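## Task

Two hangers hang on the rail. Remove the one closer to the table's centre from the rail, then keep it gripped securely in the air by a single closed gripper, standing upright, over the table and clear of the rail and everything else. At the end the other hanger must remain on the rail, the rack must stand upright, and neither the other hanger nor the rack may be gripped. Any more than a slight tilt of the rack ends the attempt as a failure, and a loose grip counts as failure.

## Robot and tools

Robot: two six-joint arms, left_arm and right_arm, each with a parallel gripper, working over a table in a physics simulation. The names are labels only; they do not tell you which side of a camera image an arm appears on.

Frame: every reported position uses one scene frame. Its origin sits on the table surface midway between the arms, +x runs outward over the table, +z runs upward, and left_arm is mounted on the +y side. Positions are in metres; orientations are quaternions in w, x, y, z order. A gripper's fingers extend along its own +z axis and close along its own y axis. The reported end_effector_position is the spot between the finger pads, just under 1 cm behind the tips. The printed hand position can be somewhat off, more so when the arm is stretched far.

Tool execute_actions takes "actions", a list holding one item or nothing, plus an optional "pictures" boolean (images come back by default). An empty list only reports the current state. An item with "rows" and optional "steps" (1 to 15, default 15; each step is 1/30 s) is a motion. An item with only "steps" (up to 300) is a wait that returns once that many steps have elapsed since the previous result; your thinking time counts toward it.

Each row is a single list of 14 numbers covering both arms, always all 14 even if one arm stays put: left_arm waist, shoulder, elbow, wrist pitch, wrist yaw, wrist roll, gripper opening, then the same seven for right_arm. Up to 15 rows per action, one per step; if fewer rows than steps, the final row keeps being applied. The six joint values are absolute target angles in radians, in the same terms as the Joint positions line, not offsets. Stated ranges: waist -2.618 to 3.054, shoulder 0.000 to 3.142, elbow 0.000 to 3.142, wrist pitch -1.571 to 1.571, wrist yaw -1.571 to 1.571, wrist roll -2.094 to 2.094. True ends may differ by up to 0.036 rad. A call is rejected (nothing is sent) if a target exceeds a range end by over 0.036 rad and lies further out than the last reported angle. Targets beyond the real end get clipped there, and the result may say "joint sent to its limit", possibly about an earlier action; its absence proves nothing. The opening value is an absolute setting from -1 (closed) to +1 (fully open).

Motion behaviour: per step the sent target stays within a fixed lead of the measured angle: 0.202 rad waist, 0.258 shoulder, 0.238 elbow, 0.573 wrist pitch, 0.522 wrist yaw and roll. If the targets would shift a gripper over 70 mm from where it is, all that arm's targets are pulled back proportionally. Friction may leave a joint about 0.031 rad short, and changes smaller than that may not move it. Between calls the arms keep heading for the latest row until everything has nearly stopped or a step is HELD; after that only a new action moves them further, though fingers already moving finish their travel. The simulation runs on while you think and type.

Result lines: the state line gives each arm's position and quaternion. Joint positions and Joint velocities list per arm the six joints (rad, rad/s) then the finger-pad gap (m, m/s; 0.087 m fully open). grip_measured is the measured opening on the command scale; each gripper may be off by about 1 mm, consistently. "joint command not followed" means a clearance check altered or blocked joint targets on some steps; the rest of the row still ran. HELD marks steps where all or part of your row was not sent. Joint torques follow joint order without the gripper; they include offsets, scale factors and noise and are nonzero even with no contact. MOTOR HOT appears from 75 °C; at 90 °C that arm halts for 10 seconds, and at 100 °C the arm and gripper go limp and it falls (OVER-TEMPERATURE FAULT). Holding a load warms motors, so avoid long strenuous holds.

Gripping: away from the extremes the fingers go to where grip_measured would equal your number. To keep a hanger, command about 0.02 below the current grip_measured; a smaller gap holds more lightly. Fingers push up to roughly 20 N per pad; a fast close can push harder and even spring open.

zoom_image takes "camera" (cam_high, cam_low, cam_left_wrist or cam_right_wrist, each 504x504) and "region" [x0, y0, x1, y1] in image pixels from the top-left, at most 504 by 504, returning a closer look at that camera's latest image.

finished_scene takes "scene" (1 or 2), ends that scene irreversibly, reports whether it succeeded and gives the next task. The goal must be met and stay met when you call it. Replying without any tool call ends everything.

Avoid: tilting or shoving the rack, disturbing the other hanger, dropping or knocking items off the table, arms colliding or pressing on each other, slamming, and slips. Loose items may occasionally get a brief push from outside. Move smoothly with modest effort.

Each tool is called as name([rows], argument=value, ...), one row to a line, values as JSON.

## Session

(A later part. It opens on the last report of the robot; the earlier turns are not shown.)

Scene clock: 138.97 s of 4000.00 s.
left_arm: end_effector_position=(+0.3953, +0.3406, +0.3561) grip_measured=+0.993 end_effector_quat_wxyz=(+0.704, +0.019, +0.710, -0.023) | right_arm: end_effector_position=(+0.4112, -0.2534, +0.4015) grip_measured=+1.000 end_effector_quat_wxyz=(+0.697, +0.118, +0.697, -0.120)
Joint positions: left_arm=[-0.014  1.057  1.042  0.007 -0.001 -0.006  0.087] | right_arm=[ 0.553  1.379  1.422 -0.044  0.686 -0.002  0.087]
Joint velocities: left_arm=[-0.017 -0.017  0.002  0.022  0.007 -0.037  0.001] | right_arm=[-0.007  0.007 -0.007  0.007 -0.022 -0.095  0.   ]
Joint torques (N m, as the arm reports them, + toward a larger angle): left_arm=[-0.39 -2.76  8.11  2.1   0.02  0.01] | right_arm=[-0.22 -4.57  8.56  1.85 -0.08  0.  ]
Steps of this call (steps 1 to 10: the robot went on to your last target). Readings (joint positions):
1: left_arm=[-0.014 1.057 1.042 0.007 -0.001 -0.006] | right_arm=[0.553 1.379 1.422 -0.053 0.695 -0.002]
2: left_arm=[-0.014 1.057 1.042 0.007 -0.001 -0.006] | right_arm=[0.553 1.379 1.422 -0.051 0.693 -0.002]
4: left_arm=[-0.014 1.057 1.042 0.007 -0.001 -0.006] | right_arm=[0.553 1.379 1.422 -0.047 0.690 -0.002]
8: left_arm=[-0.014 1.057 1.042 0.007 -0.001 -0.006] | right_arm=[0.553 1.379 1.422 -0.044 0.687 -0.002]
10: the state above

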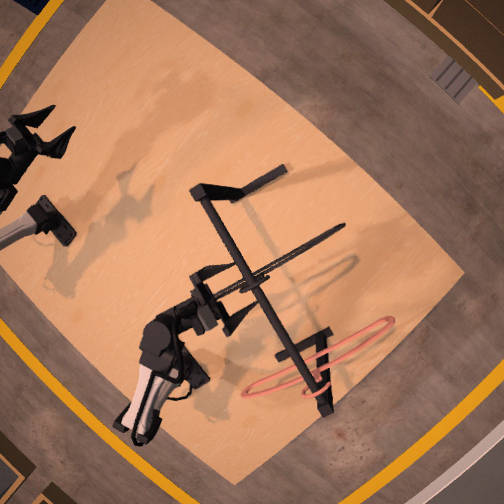

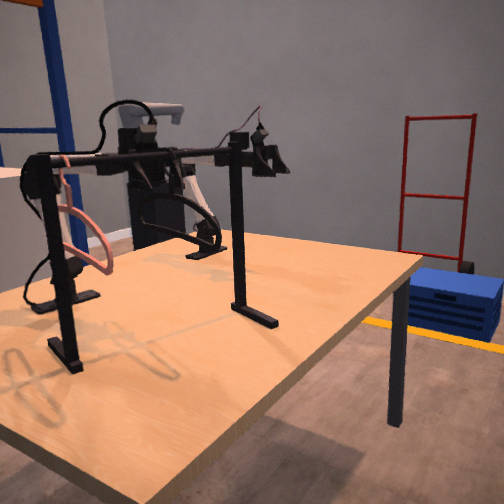

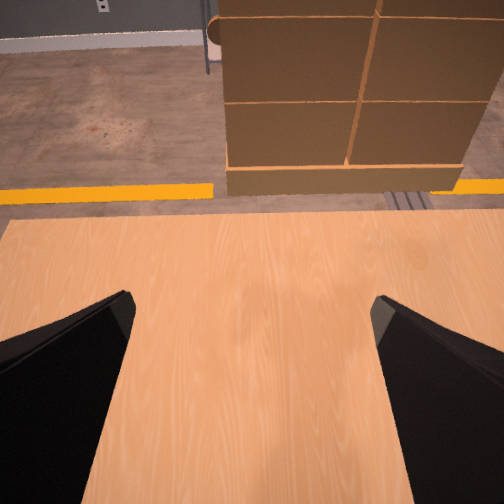

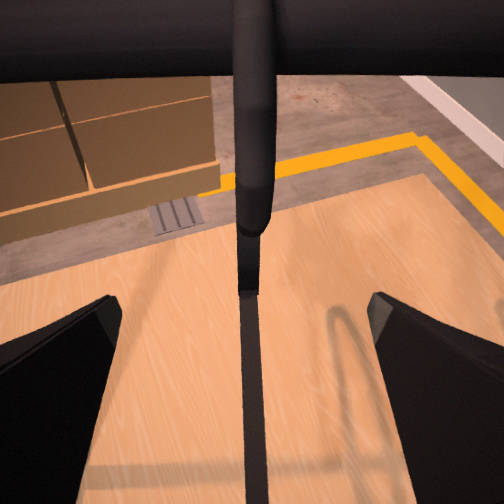

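execute_actions([
  {"rows":[[-0.014,1.057,1.042,0.008,0,0,1,0.54,1.397,1.453,-0.025,0.672,0,1],[-0.014,1.057,1.042,0.008,0,0,1,0.534,1.406,1.461,-0.024,0.666,0,1],[-0.014,1.057,1.042,0.008,0,0,1,0.528,1.415,1.469,-0.023,0.66,0,1],[-0.014,1.057,1.042,0.008,0,0,1,0.521,1.424,1.477,-0.022,0.653,0,1],[-0.014,1.057,1.042,0.008,0,0,1,0.514,1.433,1.485,-0.021,0.646,0,1],[-0.014,1.057,1.042,0.008,0,0,1,0.507,1.442,1.493,-0.02,0.64,0,1],[-0.014,1.057,1.042,0.008,0,0,1,0.50,1.452,1.502,-0.02,0.633,0,1],[-0.014,1.057,1.042,0.008,0,0,1,0.494,1.461,1.511,-0.019,0.627,0,1],[-0.014,1.057,1.042,0.008,0,0,1,0.487,1.471,1.52,-0.018,0.62,0,1]],"steps":15},
])

execute_actions([
  {"steps":8},
])

Scene clock: 153.23 s of 4000.00 s.
left_arm: end_effector_position=(+0.3953, +0.3406, +0.3561) grip_measured=+0.993 end_effector_quat_wxyz=(+0.704, +0.019, +0.710, -0.023) | right_arm: end_effector_position=(+0.4364, -0.2646, +0.4050) grip_measured=+1.000 end_effector_quat_wxyz=(+0.698, +0.121, +0.695, -0.121)
Joint positions: left_arm=[-0.014  1.057  1.042  0.007 -0.001 -0.006  0.087] | right_arm=[ 0.493  1.458  1.497 -0.033  0.633 -0.002  0.087]
Joint velocities: left_arm=[-0.012 -0.012 -0.002 -0.007 -0.007 -0.051 -0.001] | right_arm=[-0.007  0.017 -0.002  0.007 -0.051  0.007  0.   ]
Joint torques (N m, as the arm reports them, + toward a larger angle): left_arm=[-0.43 -2.73  8.11  2.09  0.02  0.02] | right_arm=[-0.37 -5.03  8.65  1.87 -0.04 -0.01]
Steps of this call (steps 1 to 30: the robot went on to your last target; steps 31 to 100: nothing new was sent; then 10.43 s passed at rest; steps 101 to 115: all 15 steps of this action). Readings (joint positions):
101: left_arm=[-0.014 1.057 1.042 0.007 -0.001 -0.006] | right_arm=[0.552 1.379 1.422 -0.042 0.684 -0.002]
102: left_arm=[-0.014 1.057 1.042 0.007 -0.001 -0.006] | right_arm=[0.551 1.381 1.425 -0.042 0.682 -0.002]
104: left_arm=[-0.014 1.057 1.042 0.007 -0.001 -0.006] | right_arm=[0.542 1.391 1.441 -0.042 0.675 -0.002]
108: left_arm=[-0.014 1.057 1.042 0.007 -0.001 -0.006] | right_arm=[0.514 1.423 1.478 -0.036 0.656 -0.002]
115: the state above

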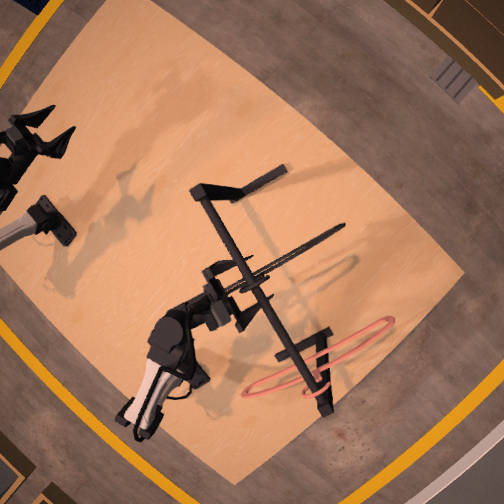

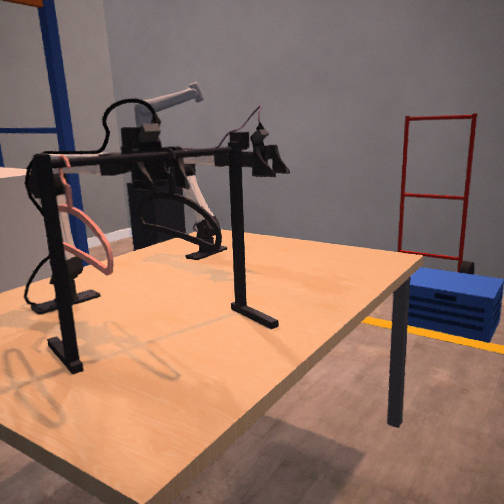

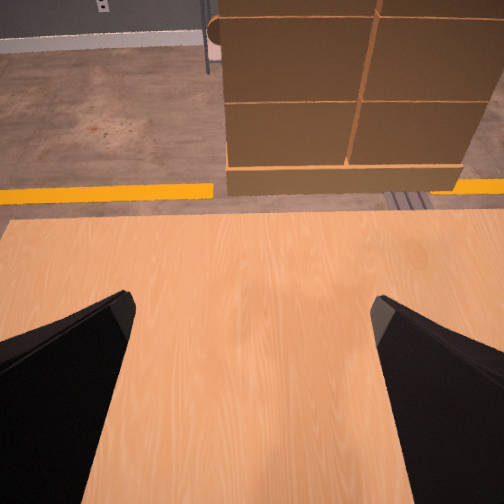

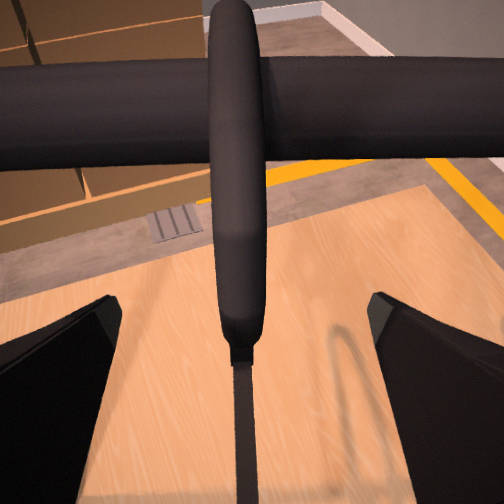

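Scene clock: 153.50 s of 4000.00 s.
left_arm: end_effector_position=(+0.3953, +0.3406, +0.3561) grip_measured=+0.993 end_effector_quat_wxyz=(+0.704, +0.019, +0.710, -0.023) | right_arm: end_effector_position=(+0.4367, -0.2638, +0.4051) grip_measured=+1.000 end_effector_quat_wxyz=(+0.699, +0.120, +0.695, -0.119)
Joint positions: left_arm=[-0.014  1.057  1.042  0.007 -0.001 -0.006  0.087] | right_arm=[ 0.493  1.458  1.497 -0.033  0.628 -0.002  0.087]
Joint velocities: left_arm=[-0.002 -0.007 -0.022 -0.037 -0.007 -0.081  0.001] | right_arm=[ 0.002  0.012  0.012  0.051 -0.022 -0.037  0.   ]
Joint torques (N m, as the arm reports them, + toward a larger angle): left_arm=[-0.39 -2.74  8.09  2.09  0.03  0.01] | right_arm=[-0.25 -4.85  8.77  1.85 -0.05  0.  ]
Steps of this call (steps 1 to 8: the robot went on to your last target). Readings (joint positions):
1: left_arm=[-0.014 1.057 1.042 0.007 -0.001 -0.006] | right_arm=[0.493 1.458 1.497 -0.033 0.632 -0.002]
2: left_arm=[-0.014 1.057 1.042 0.007 -0.001 -0.006] | right_arm=[0.493 1.458 1.497 -0.033 0.631 -0.002]
4: left_arm=[-0.014 1.057 1.042 0.007 -0.001 -0.006] | right_arm=[0.493 1.458 1.497 -0.033 0.629 -0.002]
8: the state above

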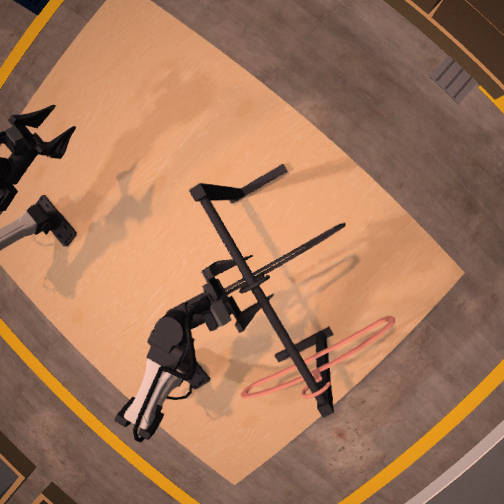

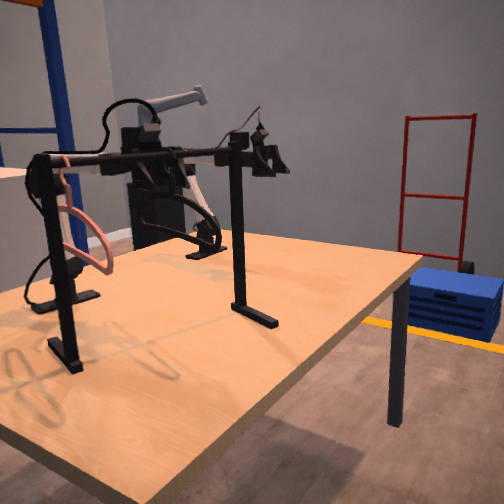

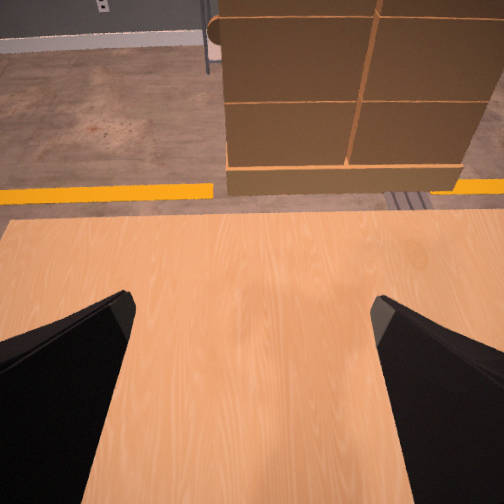

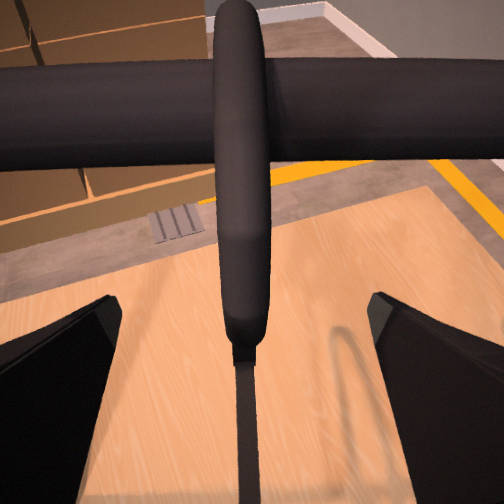

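zoom_image(camera="cam_low", region=[110, 120, 230, 230])

zoom_image(camera="cam_high", region=[190, 230, 310, 340])

Region (110, 120, 230, 230) of cam_low's 504x504 image, scaled by 4.200, with more detail than that image has; it fills the top 462 rows of this view, and the rest is white.

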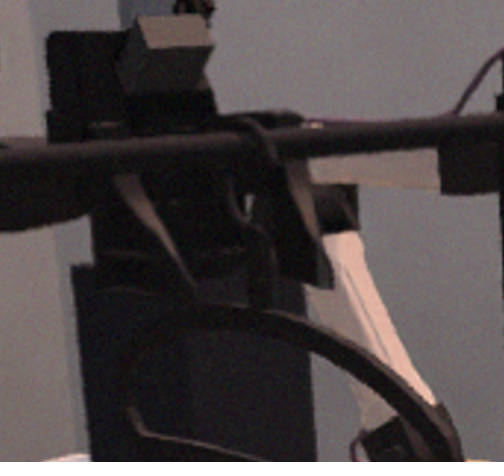

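Region (190, 230, 310, 340) of cam_high's 504x504 image, scaled by 4.200, with more detail than that image has; it fills the top 462 rows of this view, and the rest is white.

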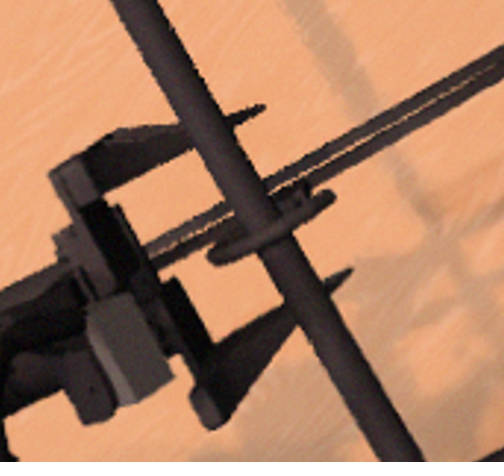

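execute_actions([
  {"rows":[[-0.014,1.057,1.042,0.008,0,0,1,0.482,1.478,1.526,-0.018,0.615,0,0.9],[-0.014,1.057,1.042,0.008,0,0,1,0.477,1.485,1.532,-0.018,0.61,0,0.8],[-0.014,1.057,1.042,0.008,0,0,1,0.472,1.491,1.538,-0.018,0.605,0,0.7],[-0.014,1.057,1.042,0.008,0,0,1,0.467,1.497,1.544,-0.018,0.601,0,0.6],[-0.014,1.057,1.042,0.008,0,0,1,0.463,1.503,1.55,-0.018,0.597,0,0.5],[-0.014,1.057,1.042,0.008,0,0,1,0.463,1.503,1.55,-0.018,0.597,0,0.4],[-0.014,1.057,1.042,0.008,0,0,1,0.463,1.503,1.55,-0.018,0.597,0,0.3],[-0.014,1.057,1.042,0.008,0,0,1,0.463,1.503,1.55,-0.018,0.597,0,0.2],[-0.014,1.057,1.042,0.008,0,0,1,0.463,1.503,1.55,-0.018,0.597,0,0.1],[-0.014,1.057,1.042,0.008,0,0,1,0.463,1.503,1.55,-0.018,0.597,0,0.0],[-0.014,1.057,1.042,0.008,0,0,1,0.463,1.503,1.55,-0.018,0.597,0,-0.1],[-0.014,1.057,1.042,0.008,0,0,1,0.463,1.503,1.55,-0.018,0.597,0,-0.2],[-0.014,1.057,1.042,0.008,0,0,1,0.463,1.503,1.55,-0.018,0.597,0,-0.3],[-0.014,1.057,1.042,0.008,0,0,1,0.463,1.503,1.55,-0.018,0.597,0,-0.4],[-0.014,1.057,1.042,0.008,0,0,1,0.463,1.503,1.55,-0.018,0.597,0,-0.5]],"steps":15},
])

execute_actions([
  {"steps":10},
])

Scene clock: 169.23 s of 4000.00 s.
left_arm: end_effector_position=(+0.3953, +0.3406, +0.3561) grip_measured=+0.993 end_effector_quat_wxyz=(+0.704, +0.019, +0.710, -0.023) | right_arm: end_effector_position=(+0.4457, -0.2690, +0.4080) grip_measured=-0.451 end_effector_quat_wxyz=(+0.701, +0.121, +0.693, -0.119)
Joint positions: left_arm=[-0.014  1.057  1.042  0.007 -0.001 -0.006  0.087] | right_arm=[ 0.47   1.486  1.529 -0.031  0.605 -0.002  0.024]
Joint velocities: left_arm=[ 0.007 -0.022  0.002 -0.022 -0.081 -0.037 -0.   ] | right_arm=[-0.012  0.007 -0.017  0.037 -0.022 -0.051 -0.087]
Joint torques (N m, as the arm reports them, + toward a larger angle): left_arm=[-0.43 -2.73  8.08  2.1   0.02  0.02] | right_arm=[-0.24 -5.09  8.48  1.84 -0.08  0.  ]
Steps of this call (steps 1 to 15: the robot went on to your last target; steps 16 to 90: nothing new was sent; then 12.23 s passed at rest; steps 91 to 105: all 15 steps of this action). Readings (joint positions):
91: left_arm=[-0.014 1.057 1.042 0.007 -0.001 -0.006] | right_arm=[0.493 1.458 1.497 -0.033 0.626 -0.002]
92: left_arm=[-0.014 1.057 1.042 0.007 -0.001 -0.006] | right_arm=[0.493 1.459 1.499 -0.033 0.624 -0.002]
94: left_arm=[-0.014 1.057 1.042 0.007 -0.001 -0.006] | right_arm=[0.486 1.467 1.512 -0.032 0.619 -0.002]
98: left_arm=[-0.014 1.057 1.042 0.007 -0.001 -0.006] | right_arm=[0.470 1.483 1.529 -0.031 0.611 -0.002]
105: the state above

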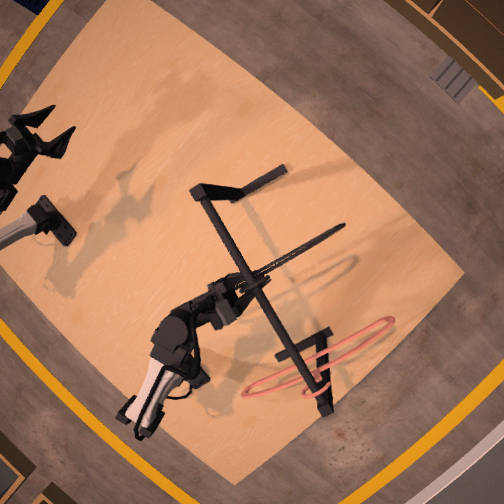

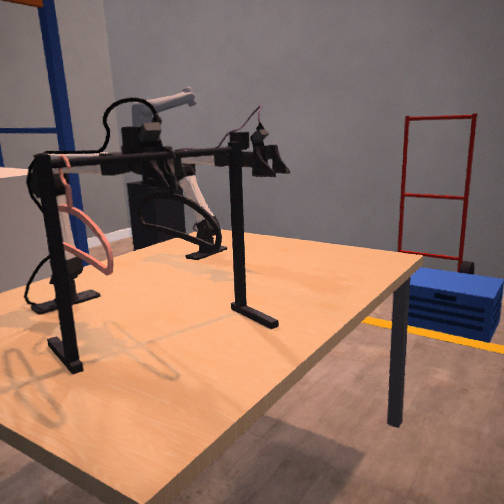

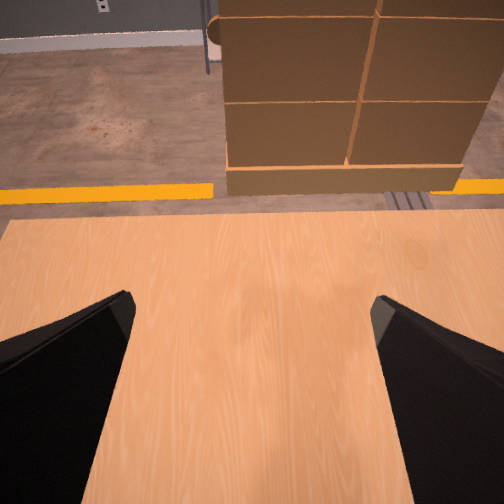

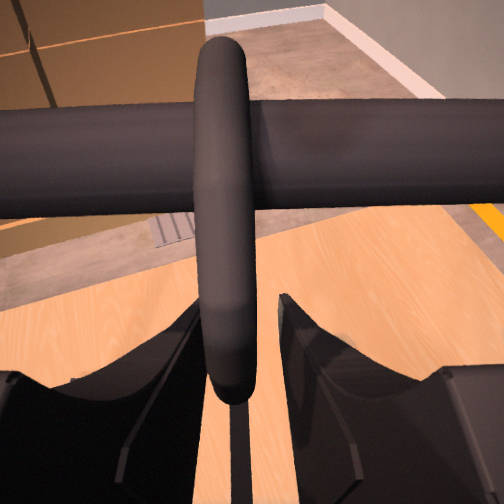

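Scene clock: 169.57 s of 4000.00 s.
left_arm: end_effector_position=(+0.3953, +0.3406, +0.3561) grip_measured=+0.993 end_effector_quat_wxyz=(+0.704, +0.019, +0.710, -0.023) | right_arm: end_effector_position=(+0.4458, -0.2687, +0.4080) grip_measured=-0.500 end_effector_quat_wxyz=(+0.701, +0.120, +0.693, -0.118)
Joint positions: left_arm=[-0.014  1.057  1.042  0.007 -0.001 -0.006  0.087] | right_arm=[ 0.47   1.486  1.529 -0.031  0.604 -0.002  0.022]
Joint velocities: left_arm=[-0.022 -0.012 -0.007  0.022  0.007  0.022 -0.001] | right_arm=[-0.007 -0.002  0.012 -0.007 -0.037  0.022  0.001]
Joint torques (N m, as the arm reports them, + toward a larger angle): left_arm=[-0.38 -2.72  8.11  2.1   0.02  0.01] | right_arm=[-0.26 -4.96  8.49  1.85 -0.07  0.  ]
Steps of this call (steps 1 to 10: the robot went on to your last target). Readings (joint positions):
1: left_arm=[-0.014 1.057 1.042 0.007 -0.001 -0.006] | right_arm=[0.470 1.486 1.529 -0.031 0.605 -0.002]
2: left_arm=[-0.014 1.057 1.042 0.007 -0.001 -0.006] | right_arm=[0.470 1.486 1.529 -0.031 0.604 -0.002]
4: left_arm=[-0.014 1.057 1.042 0.007 -0.001 -0.006] | right_arm=[0.470 1.486 1.529 -0.031 0.604 -0.002]
8: left_arm=[-0.014 1.057 1.042 0.007 -0.001 -0.006] | right_arm=[0.470 1.486 1.529 -0.031 0.604 -0.002]
10: the state above

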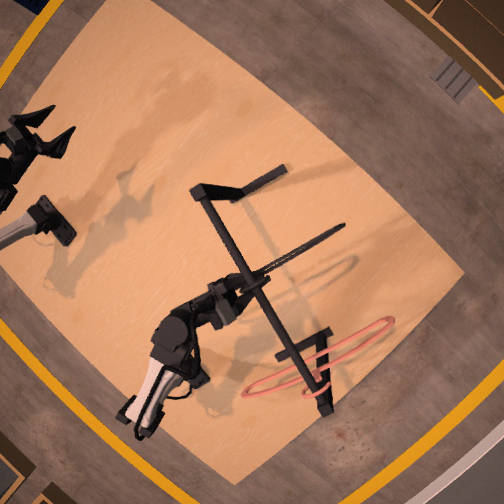

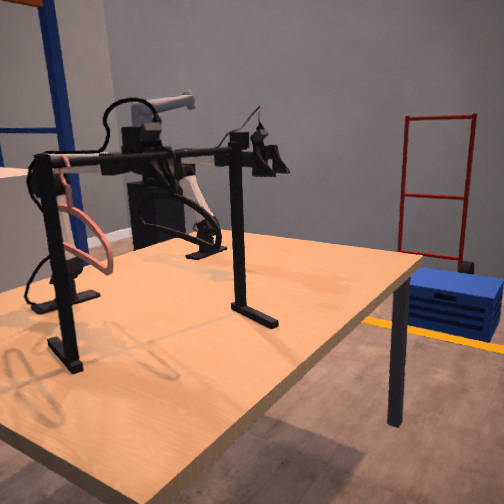

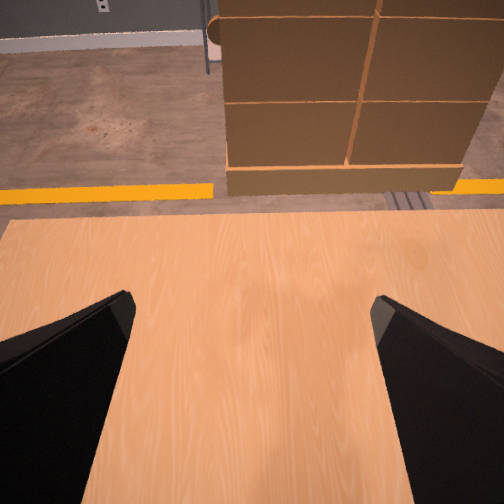

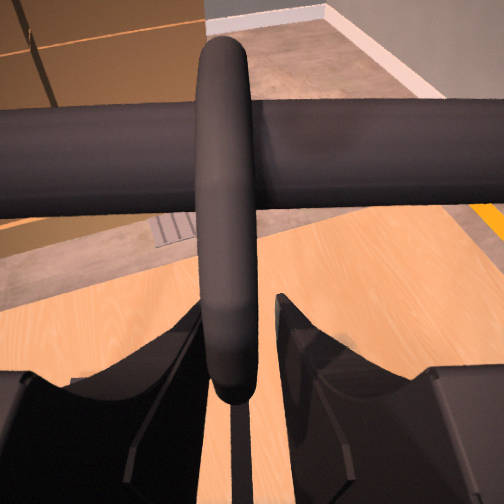

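execute_actions([
  {"rows":[[-0.014,1.057,1.042,0.008,0,0,1,0.463,1.503,1.55,-0.018,0.597,0,-0.55],[-0.014,1.057,1.042,0.008,0,0,1,0.463,1.503,1.55,-0.018,0.597,0,-0.6],[-0.014,1.057,1.042,0.008,0,0,1,0.463,1.503,1.55,-0.018,0.597,0,-0.65],[-0.014,1.057,1.042,0.008,0,0,1,0.463,1.503,1.55,-0.018,0.597,0,-0.69],[-0.014,1.057,1.042,0.008,0,0,1,0.463,1.503,1.55,-0.018,0.597,0,-0.73],[-0.014,1.057,1.042,0.008,0,0,1,0.463,1.503,1.55,-0.018,0.597,0,-0.76],[-0.014,1.057,1.042,0.008,0,0,1,0.463,1.503,1.55,-0.018,0.597,0,-0.78],[-0.014,1.057,1.042,0.008,0,0,1,0.463,1.503,1.55,-0.018,0.597,0,-0.80],[-0.014,1.057,1.042,0.008,0,0,1,0.463,1.503,1.55,-0.018,0.597,0,-0.82],[-0.014,1.057,1.042,0.008,0,0,1,0.463,1.503,1.55,-0.018,0.597,0,-0.84],[-0.014,1.057,1.042,0.008,0,0,1,0.463,1.503,1.55,-0.018,0.597,0,-0.86]],"steps":15},
])

Scene clock: 174.30 s of 4000.00 s.
left_arm: end_effector_position=(+0.3953, +0.3406, +0.3561) grip_measured=+0.993 end_effector_quat_wxyz=(+0.704, +0.019, +0.710, -0.023) | right_arm: end_effector_position=(+0.4459, -0.2683, +0.4080) grip_measured=-0.815 end_effector_quat_wxyz=(+0.701, +0.120, +0.693, -0.117)
Joint positions: left_arm=[-0.014  1.057  1.042  0.007 -0.001 -0.006  0.087] | right_arm=[ 0.47   1.486  1.529 -0.031  0.601 -0.002  0.008]
Joint velocities: left_arm=[-0.017 -0.007 -0.017 -0.022  0.022 -0.037 -0.001] | right_arm=[ 0.007  0.012  0.002  0.051 -0.007 -0.051  0.   ]
Joint torques (N m, as the arm reports them, + toward a larger angle): left_arm=[-0.42 -2.73  8.07  2.09  0.03  0.02] | right_arm=[-0.39 -4.97  8.45  1.85 -0.04  0.01]
Steps of this call (steps 1 to 15: the robot went on to your last target; steps 16 to 90: nothing new was sent; then 1.23 s passed at rest; steps 91 to 105: all 15 steps of this action). Readings (joint positions):
91: left_arm=[-0.014 1.057 1.042 0.007 -0.001 -0.006] | right_arm=[0.470 1.486 1.529 -0.031 0.604 -0.002]
92: left_arm=[-0.014 1.057 1.042 0.007 -0.001 -0.006] | right_arm=[0.470 1.486 1.529 -0.031 0.604 -0.002]
94: left_arm=[-0.014 1.057 1.042 0.007 -0.001 -0.006] | right_arm=[0.470 1.486 1.529 -0.031 0.604 -0.002]
98: left_arm=[-0.014 1.057 1.042 0.007 -0.001 -0.006] | right_arm=[0.470 1.486 1.529 -0.031 0.603 -0.002]
105: the state above

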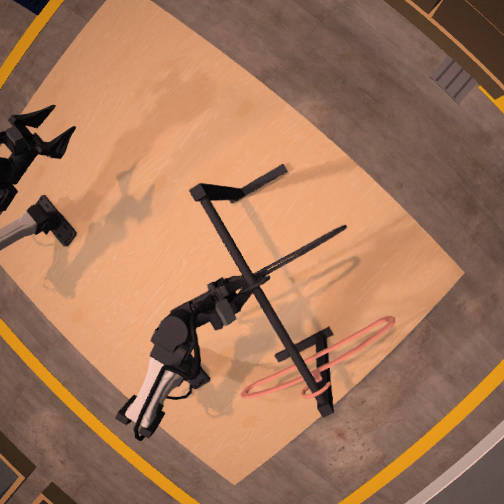

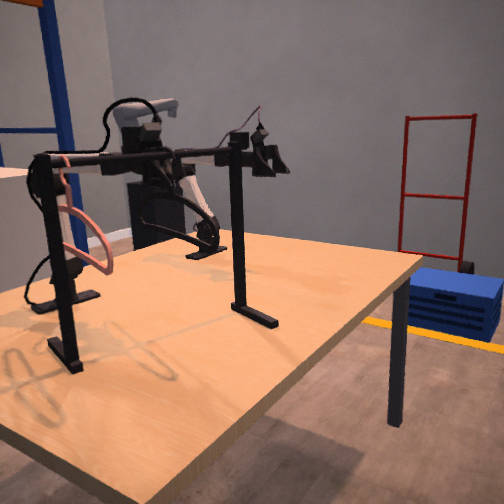

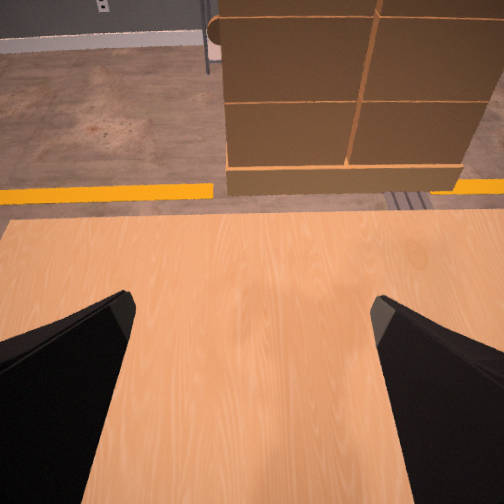

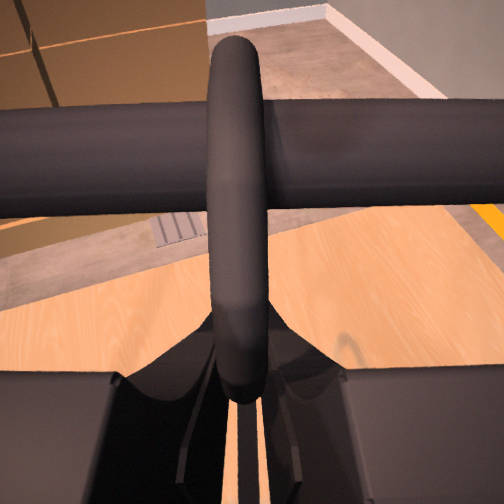

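execute_actions([
  {"rows":[[-0.014,1.057,1.042,0.008,0,0,1,0.463,1.505,1.56,-0.04,0.597,0,-0.86],[-0.014,1.057,1.042,0.008,0,0,1,0.463,1.507,1.57,-0.052,0.597,0,-0.86],[-0.014,1.057,1.042,0.008,0,0,1,0.463,1.509,1.58,-0.06,0.597,0,-0.86],[-0.014,1.057,1.042,0.008,0,0,1,0.463,1.511,1.59,-0.07,0.597,0,-0.86],[-0.014,1.057,1.042,0.008,0,0,1,0.463,1.513,1.60,-0.08,0.597,0,-0.86],[-0.014,1.057,1.042,0.008,0,0,1,0.463,1.515,1.61,-0.088,0.597,0,-0.86],[-0.014,1.057,1.042,0.008,0,0,1,0.463,1.517,1.62,-0.096,0.597,0,-0.86],[-0.014,1.057,1.042,0.008,0,0,1,0.463,1.519,1.63,-0.104,0.597,0,-0.86],[-0.014,1.057,1.042,0.008,0,0,1,0.463,1.521,1.636,-0.112,0.597,0,-0.86],[-0.014,1.057,1.042,0.008,0,0,1,0.463,1.522,1.642,-0.118,0.597,0,-0.86]],"steps":15},
])

execute_actions([
  {"steps":8},
])

Scene clock: 187.13 s of 4000.00 s.
left_arm: end_effector_position=(+0.3953, +0.3406, +0.3561) grip_measured=+0.993 end_effector_quat_wxyz=(+0.704, +0.019, +0.710, -0.023) | right_arm: end_effector_position=(+0.4463, -0.2682, +0.4217) grip_measured=-0.815 end_effector_quat_wxyz=(+0.697, +0.118, +0.697, -0.119)
Joint positions: left_arm=[-0.014  1.057  1.042  0.007 -0.001 -0.006  0.087] | right_arm=[ 0.47   1.508  1.617 -0.108  0.601 -0.002  0.008]
Joint velocities: left_arm=[ 0.002 -0.002 -0.012  0.007  0.037 -0.051  0.   ] | right_arm=[-0.017  0.017 -0.012 -0.095 -0.022 -0.037 -0.   ]
Joint torques (N m, as the arm reports them, + toward a larger angle): left_arm=[-0.42 -2.72  8.1   2.1   0.02  0.  ] | right_arm=[-0.27 -5.39  8.51  1.7  -0.04 -0.01]
Steps of this call (steps 1 to 15: the robot went on to your last target; steps 16 to 90: nothing new was sent; then 9.33 s passed at rest; steps 91 to 105: all 15 steps of this action). Readings (joint positions):
91: left_arm=[-0.014 1.057 1.042 0.007 -0.001 -0.006] | right_arm=[0.470 1.486 1.529 -0.031 0.601 -0.002]
92: left_arm=[-0.014 1.057 1.042 0.007 -0.001 -0.006] | right_arm=[0.470 1.487 1.532 -0.034 0.601 -0.002]
94: left_arm=[-0.014 1.057 1.042 0.007 -0.001 -0.006] | right_arm=[0.470 1.492 1.547 -0.047 0.601 -0.002]
98: left_arm=[-0.014 1.057 1.042 0.007 -0.001 -0.006] | right_arm=[0.470 1.505 1.585 -0.078 0.601 -0.002]
105: the state above

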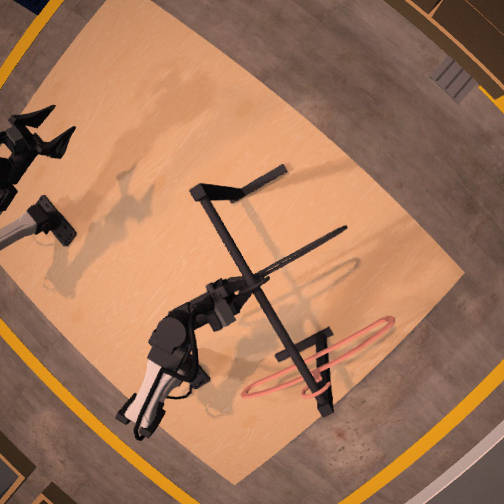

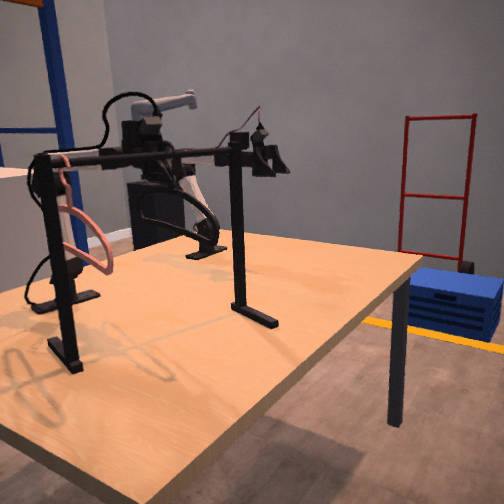

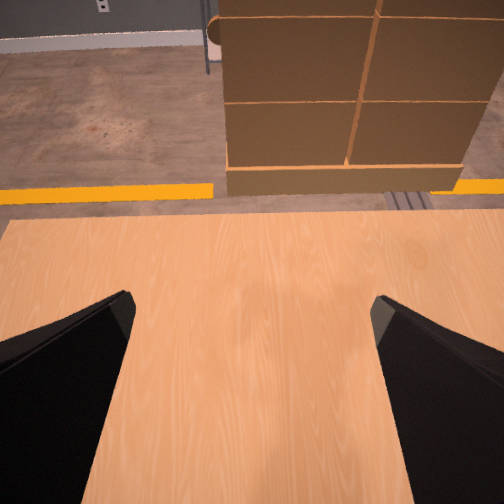

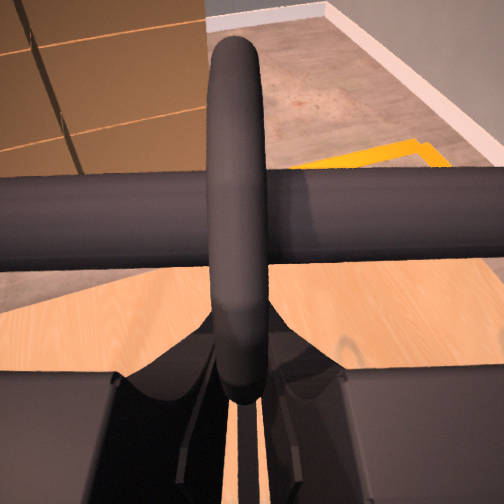

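Scene clock: 187.40 s of 4000.00 s.
left_arm: end_effector_position=(+0.3953, +0.3406, +0.3561) grip_measured=+0.993 end_effector_quat_wxyz=(+0.704, +0.019, +0.710, -0.023) | right_arm: end_effector_position=(+0.4457, -0.2684, +0.4190) grip_measured=-0.815 end_effector_quat_wxyz=(+0.693, +0.116, +0.701, -0.121)
Joint positions: left_arm=[-0.014  1.057  1.042  0.007 -0.001 -0.006  0.087] | right_arm=[ 0.47   1.508  1.617 -0.12   0.601 -0.002  0.008]
Joint velocities: left_arm=[-0.017  0.012  0.002  0.007 -0.037 -0.051 -0.001] | right_arm=[ 0.002  0.012  0.007 -0.022  0.007 -0.007  0.   ]
Joint torques (N m, as the arm reports them, + toward a larger angle): left_arm=[-0.4  -2.7   8.09  2.09  0.03  0.01] | right_arm=[-0.27 -5.3   8.59  1.79 -0.03 -0.01]
Steps of this call (steps 1 to 8: the robot went on to your last target). Readings (joint positions):
1: left_arm=[-0.014 1.057 1.042 0.007 -0.001 -0.006] | right_arm=[0.470 1.508 1.617 -0.110 0.601 -0.002]
2: left_arm=[-0.014 1.057 1.042 0.007 -0.001 -0.006] | right_arm=[0.470 1.508 1.617 -0.113 0.601 -0.002]
4: left_arm=[-0.014 1.057 1.042 0.007 -0.001 -0.006] | right_arm=[0.470 1.508 1.617 -0.117 0.601 -0.002]
8: the state above

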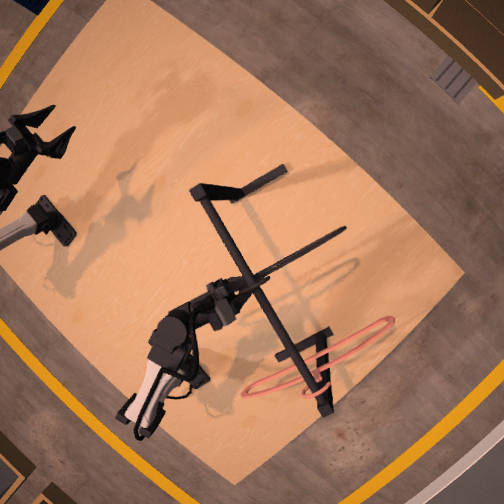

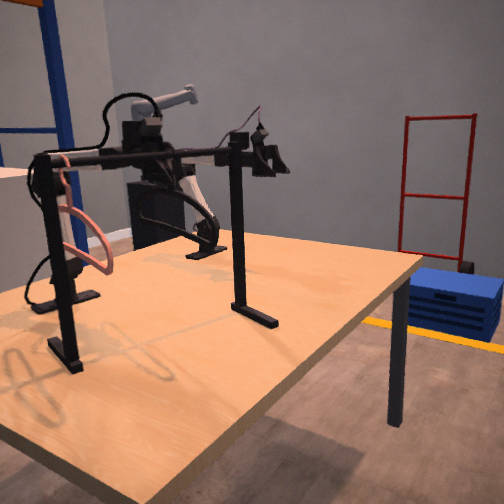

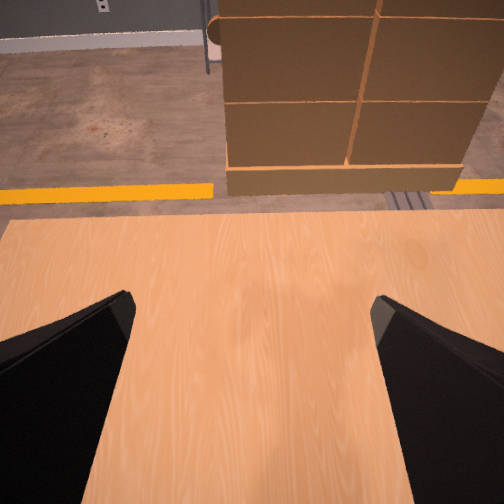

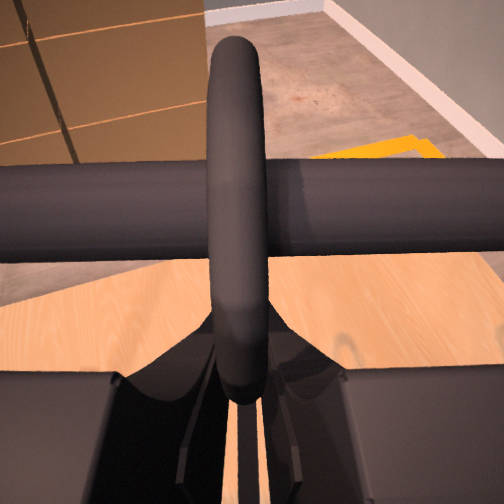

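zoom_image(camera="cam_low", region=[130, 120, 210, 200])

Region (130, 120, 210, 200) of cam_low's 504x504 image, scaled by 6.300, with more detail than that image has.

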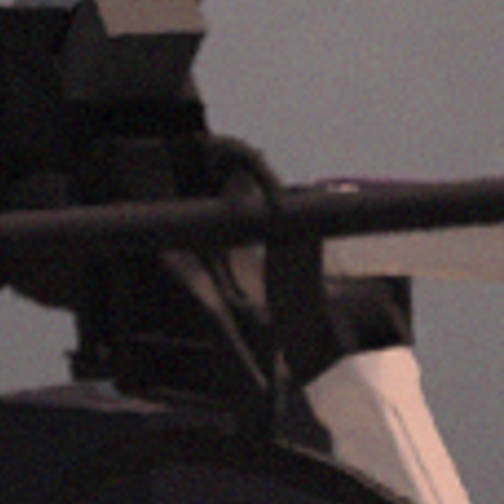

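execute_actions([
  {"rows":[[-0.014,1.057,1.042,0.008,0,0,1,0.463,1.525,1.652,-0.12,0.597,0,-0.86],[-0.014,1.057,1.042,0.008,0,0,1,0.463,1.527,1.662,-0.125,0.597,0,-0.86],[-0.014,1.057,1.042,0.008,0,0,1,0.463,1.53,1.672,-0.132,0.597,0,-0.86],[-0.014,1.057,1.042,0.008,0,0,1,0.463,1.532,1.682,-0.139,0.597,0,-0.86],[-0.014,1.057,1.042,0.008,0,0,1,0.463,1.535,1.692,-0.146,0.597,0,-0.86],[-0.014,1.057,1.042,0.008,0,0,1,0.463,1.537,1.702,-0.153,0.597,0,-0.86],[-0.014,1.057,1.042,0.008,0,0,1,0.463,1.54,1.712,-0.161,0.597,0,-0.86],[-0.014,1.057,1.042,0.008,0,0,1,0.463,1.542,1.722,-0.169,0.597,0,-0.86],[-0.014,1.057,1.042,0.008,0,0,1,0.463,1.544,1.732,-0.176,0.597,0,-0.86],[-0.014,1.057,1.042,0.008,0,0,1,0.463,1.546,1.74,-0.183,0.597,0,-0.86]],"steps":15},
])

execute_actions([
  {"steps":6},
])

zoom_image(camera="cam_low", region=[120, 110, 220, 210])

Scene clock: 197.13 s of 4000.00 s.
left_arm: end_effector_position=(+0.3953, +0.3406, +0.3561) grip_measured=+0.993 end_effector_quat_wxyz=(+0.704, +0.019, +0.710, -0.023) | right_arm: end_effector_position=(+0.4456, -0.2684, +0.4423) grip_measured=-0.815 end_effector_quat_wxyz=(+0.701, +0.119, +0.693, -0.117)
Joint positions: left_arm=[-0.014  1.057  1.042  0.007 -0.001 -0.006  0.087] | right_arm=[ 0.47   1.532  1.717 -0.173  0.601 -0.002  0.008]
Joint velocities: left_arm=[ 0.007 -0.012 -0.007  0.022 -0.007  0.037  0.001] | right_arm=[-0.002 -0.017 -0.002 -0.051 -0.007  0.022  0.   ]
Joint torques (N m, as the arm reports them, + toward a larger angle): left_arm=[-0.43 -2.71  8.09  2.1   0.02  0.02] | right_arm=[-0.26 -5.12  8.45  1.71 -0.04 -0.02]
Steps of this call (steps 1 to 30: the robot went on to your last target; steps 31 to 100: nothing new was sent; then 5.90 s passed at rest; steps 101 to 115: all 15 steps of this action). Readings (joint positions):
101: left_arm=[-0.014 1.057 1.042 0.007 -0.001 -0.006] | right_arm=[0.470 1.508 1.617 -0.122 0.601 -0.002]
102: left_arm=[-0.014 1.057 1.042 0.007 -0.001 -0.006] | right_arm=[0.470 1.509 1.620 -0.125 0.601 -0.002]
104: left_arm=[-0.014 1.057 1.042 0.007 -0.001 -0.006] | right_arm=[0.470 1.516 1.636 -0.133 0.601 -0.002]
108: left_arm=[-0.014 1.057 1.042 0.007 -0.001 -0.006] | right_arm=[0.470 1.528 1.677 -0.151 0.601 -0.002]
115: the state above

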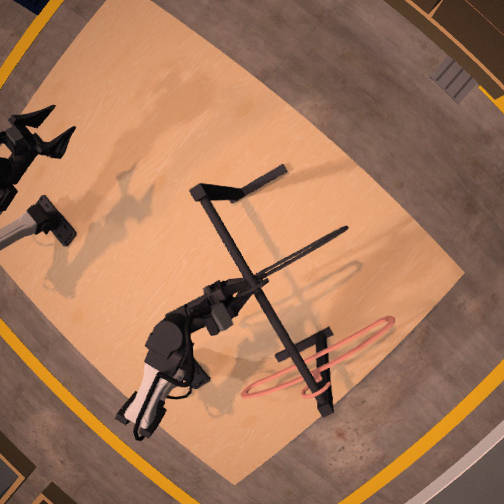

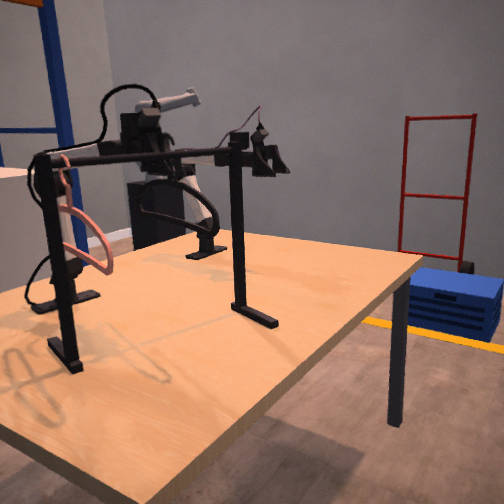

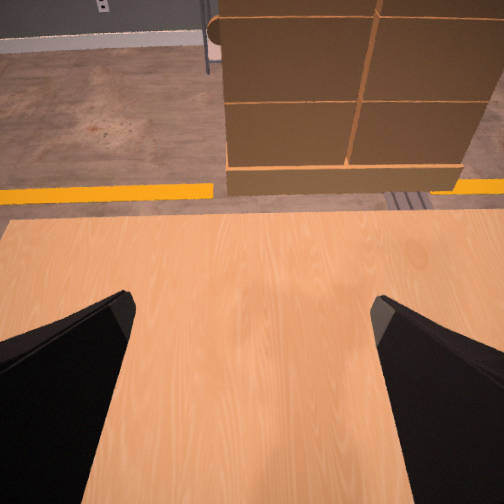

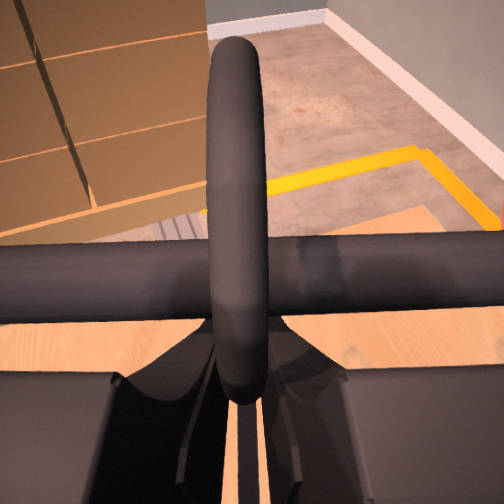

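Scene clock: 197.33 s of 4000.00 s.
left_arm: end_effector_position=(+0.3953, +0.3406, +0.3561) grip_measured=+0.993 end_effector_quat_wxyz=(+0.704, +0.019, +0.710, -0.023) | right_arm: end_effector_position=(+0.4452, -0.2685, +0.4398) grip_measured=-0.815 end_effector_quat_wxyz=(+0.697, +0.118, +0.697, -0.119)
Joint positions: left_arm=[-0.014  1.057  1.042  0.007 -0.001 -0.006  0.087] | right_arm=[ 0.47   1.532  1.717 -0.184  0.601 -0.002  0.008]
Joint velocities: left_arm=[-0.017 -0.007  0.002  0.037  0.007  0.022  0.001] | right_arm=[ 0.002 -0.027 -0.022  0.007 -0.007  0.066  0.   ]
Joint torques (N m, as the arm reports them, + toward a larger angle): left_arm=[-0.4  -2.72  8.11  2.1   0.02  0.01] | right_arm=[-0.33 -5.27  8.37  1.76 -0.04 -0.01]
Steps of this call (steps 1 to 6: the robot went on to your last target). Readings (joint positions):
1: left_arm=[-0.014 1.057 1.042 0.007 -0.001 -0.006] | right_arm=[0.470 1.532 1.717 -0.176 0.601 -0.002]
2: left_arm=[-0.014 1.057 1.042 0.007 -0.001 -0.006] | right_arm=[0.470 1.532 1.717 -0.178 0.601 -0.002]
4: left_arm=[-0.014 1.057 1.042 0.007 -0.001 -0.006] | right_arm=[0.470 1.532 1.717 -0.182 0.601 -0.002]
6: the state above

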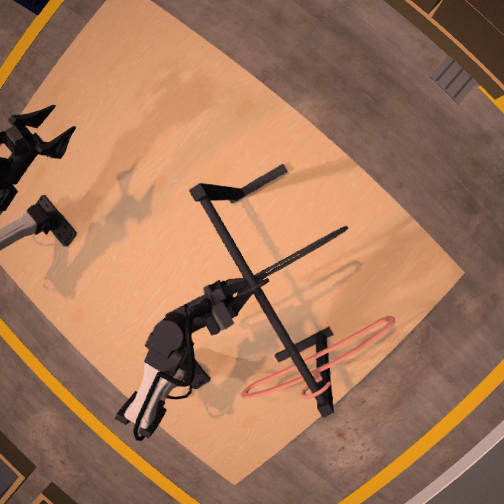

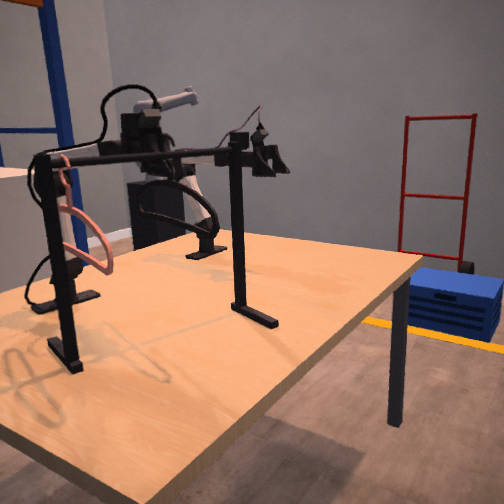

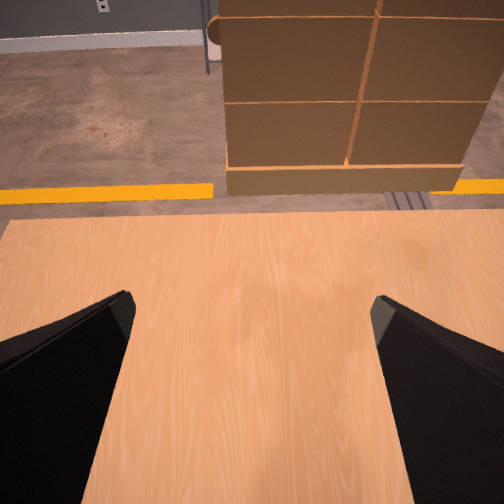

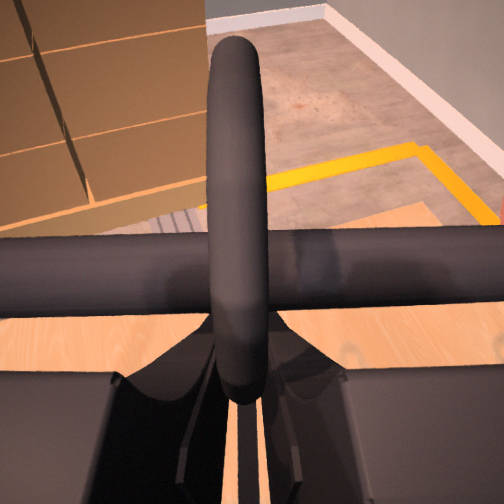

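Region (120, 110, 220, 210) of cam_low's 504x504 image, scaled by 5.040, with more detail than that image has.

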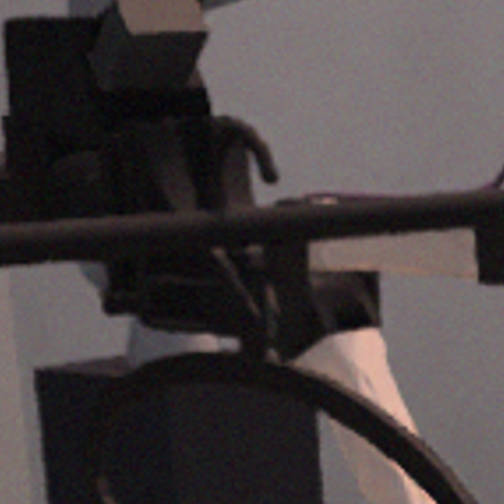

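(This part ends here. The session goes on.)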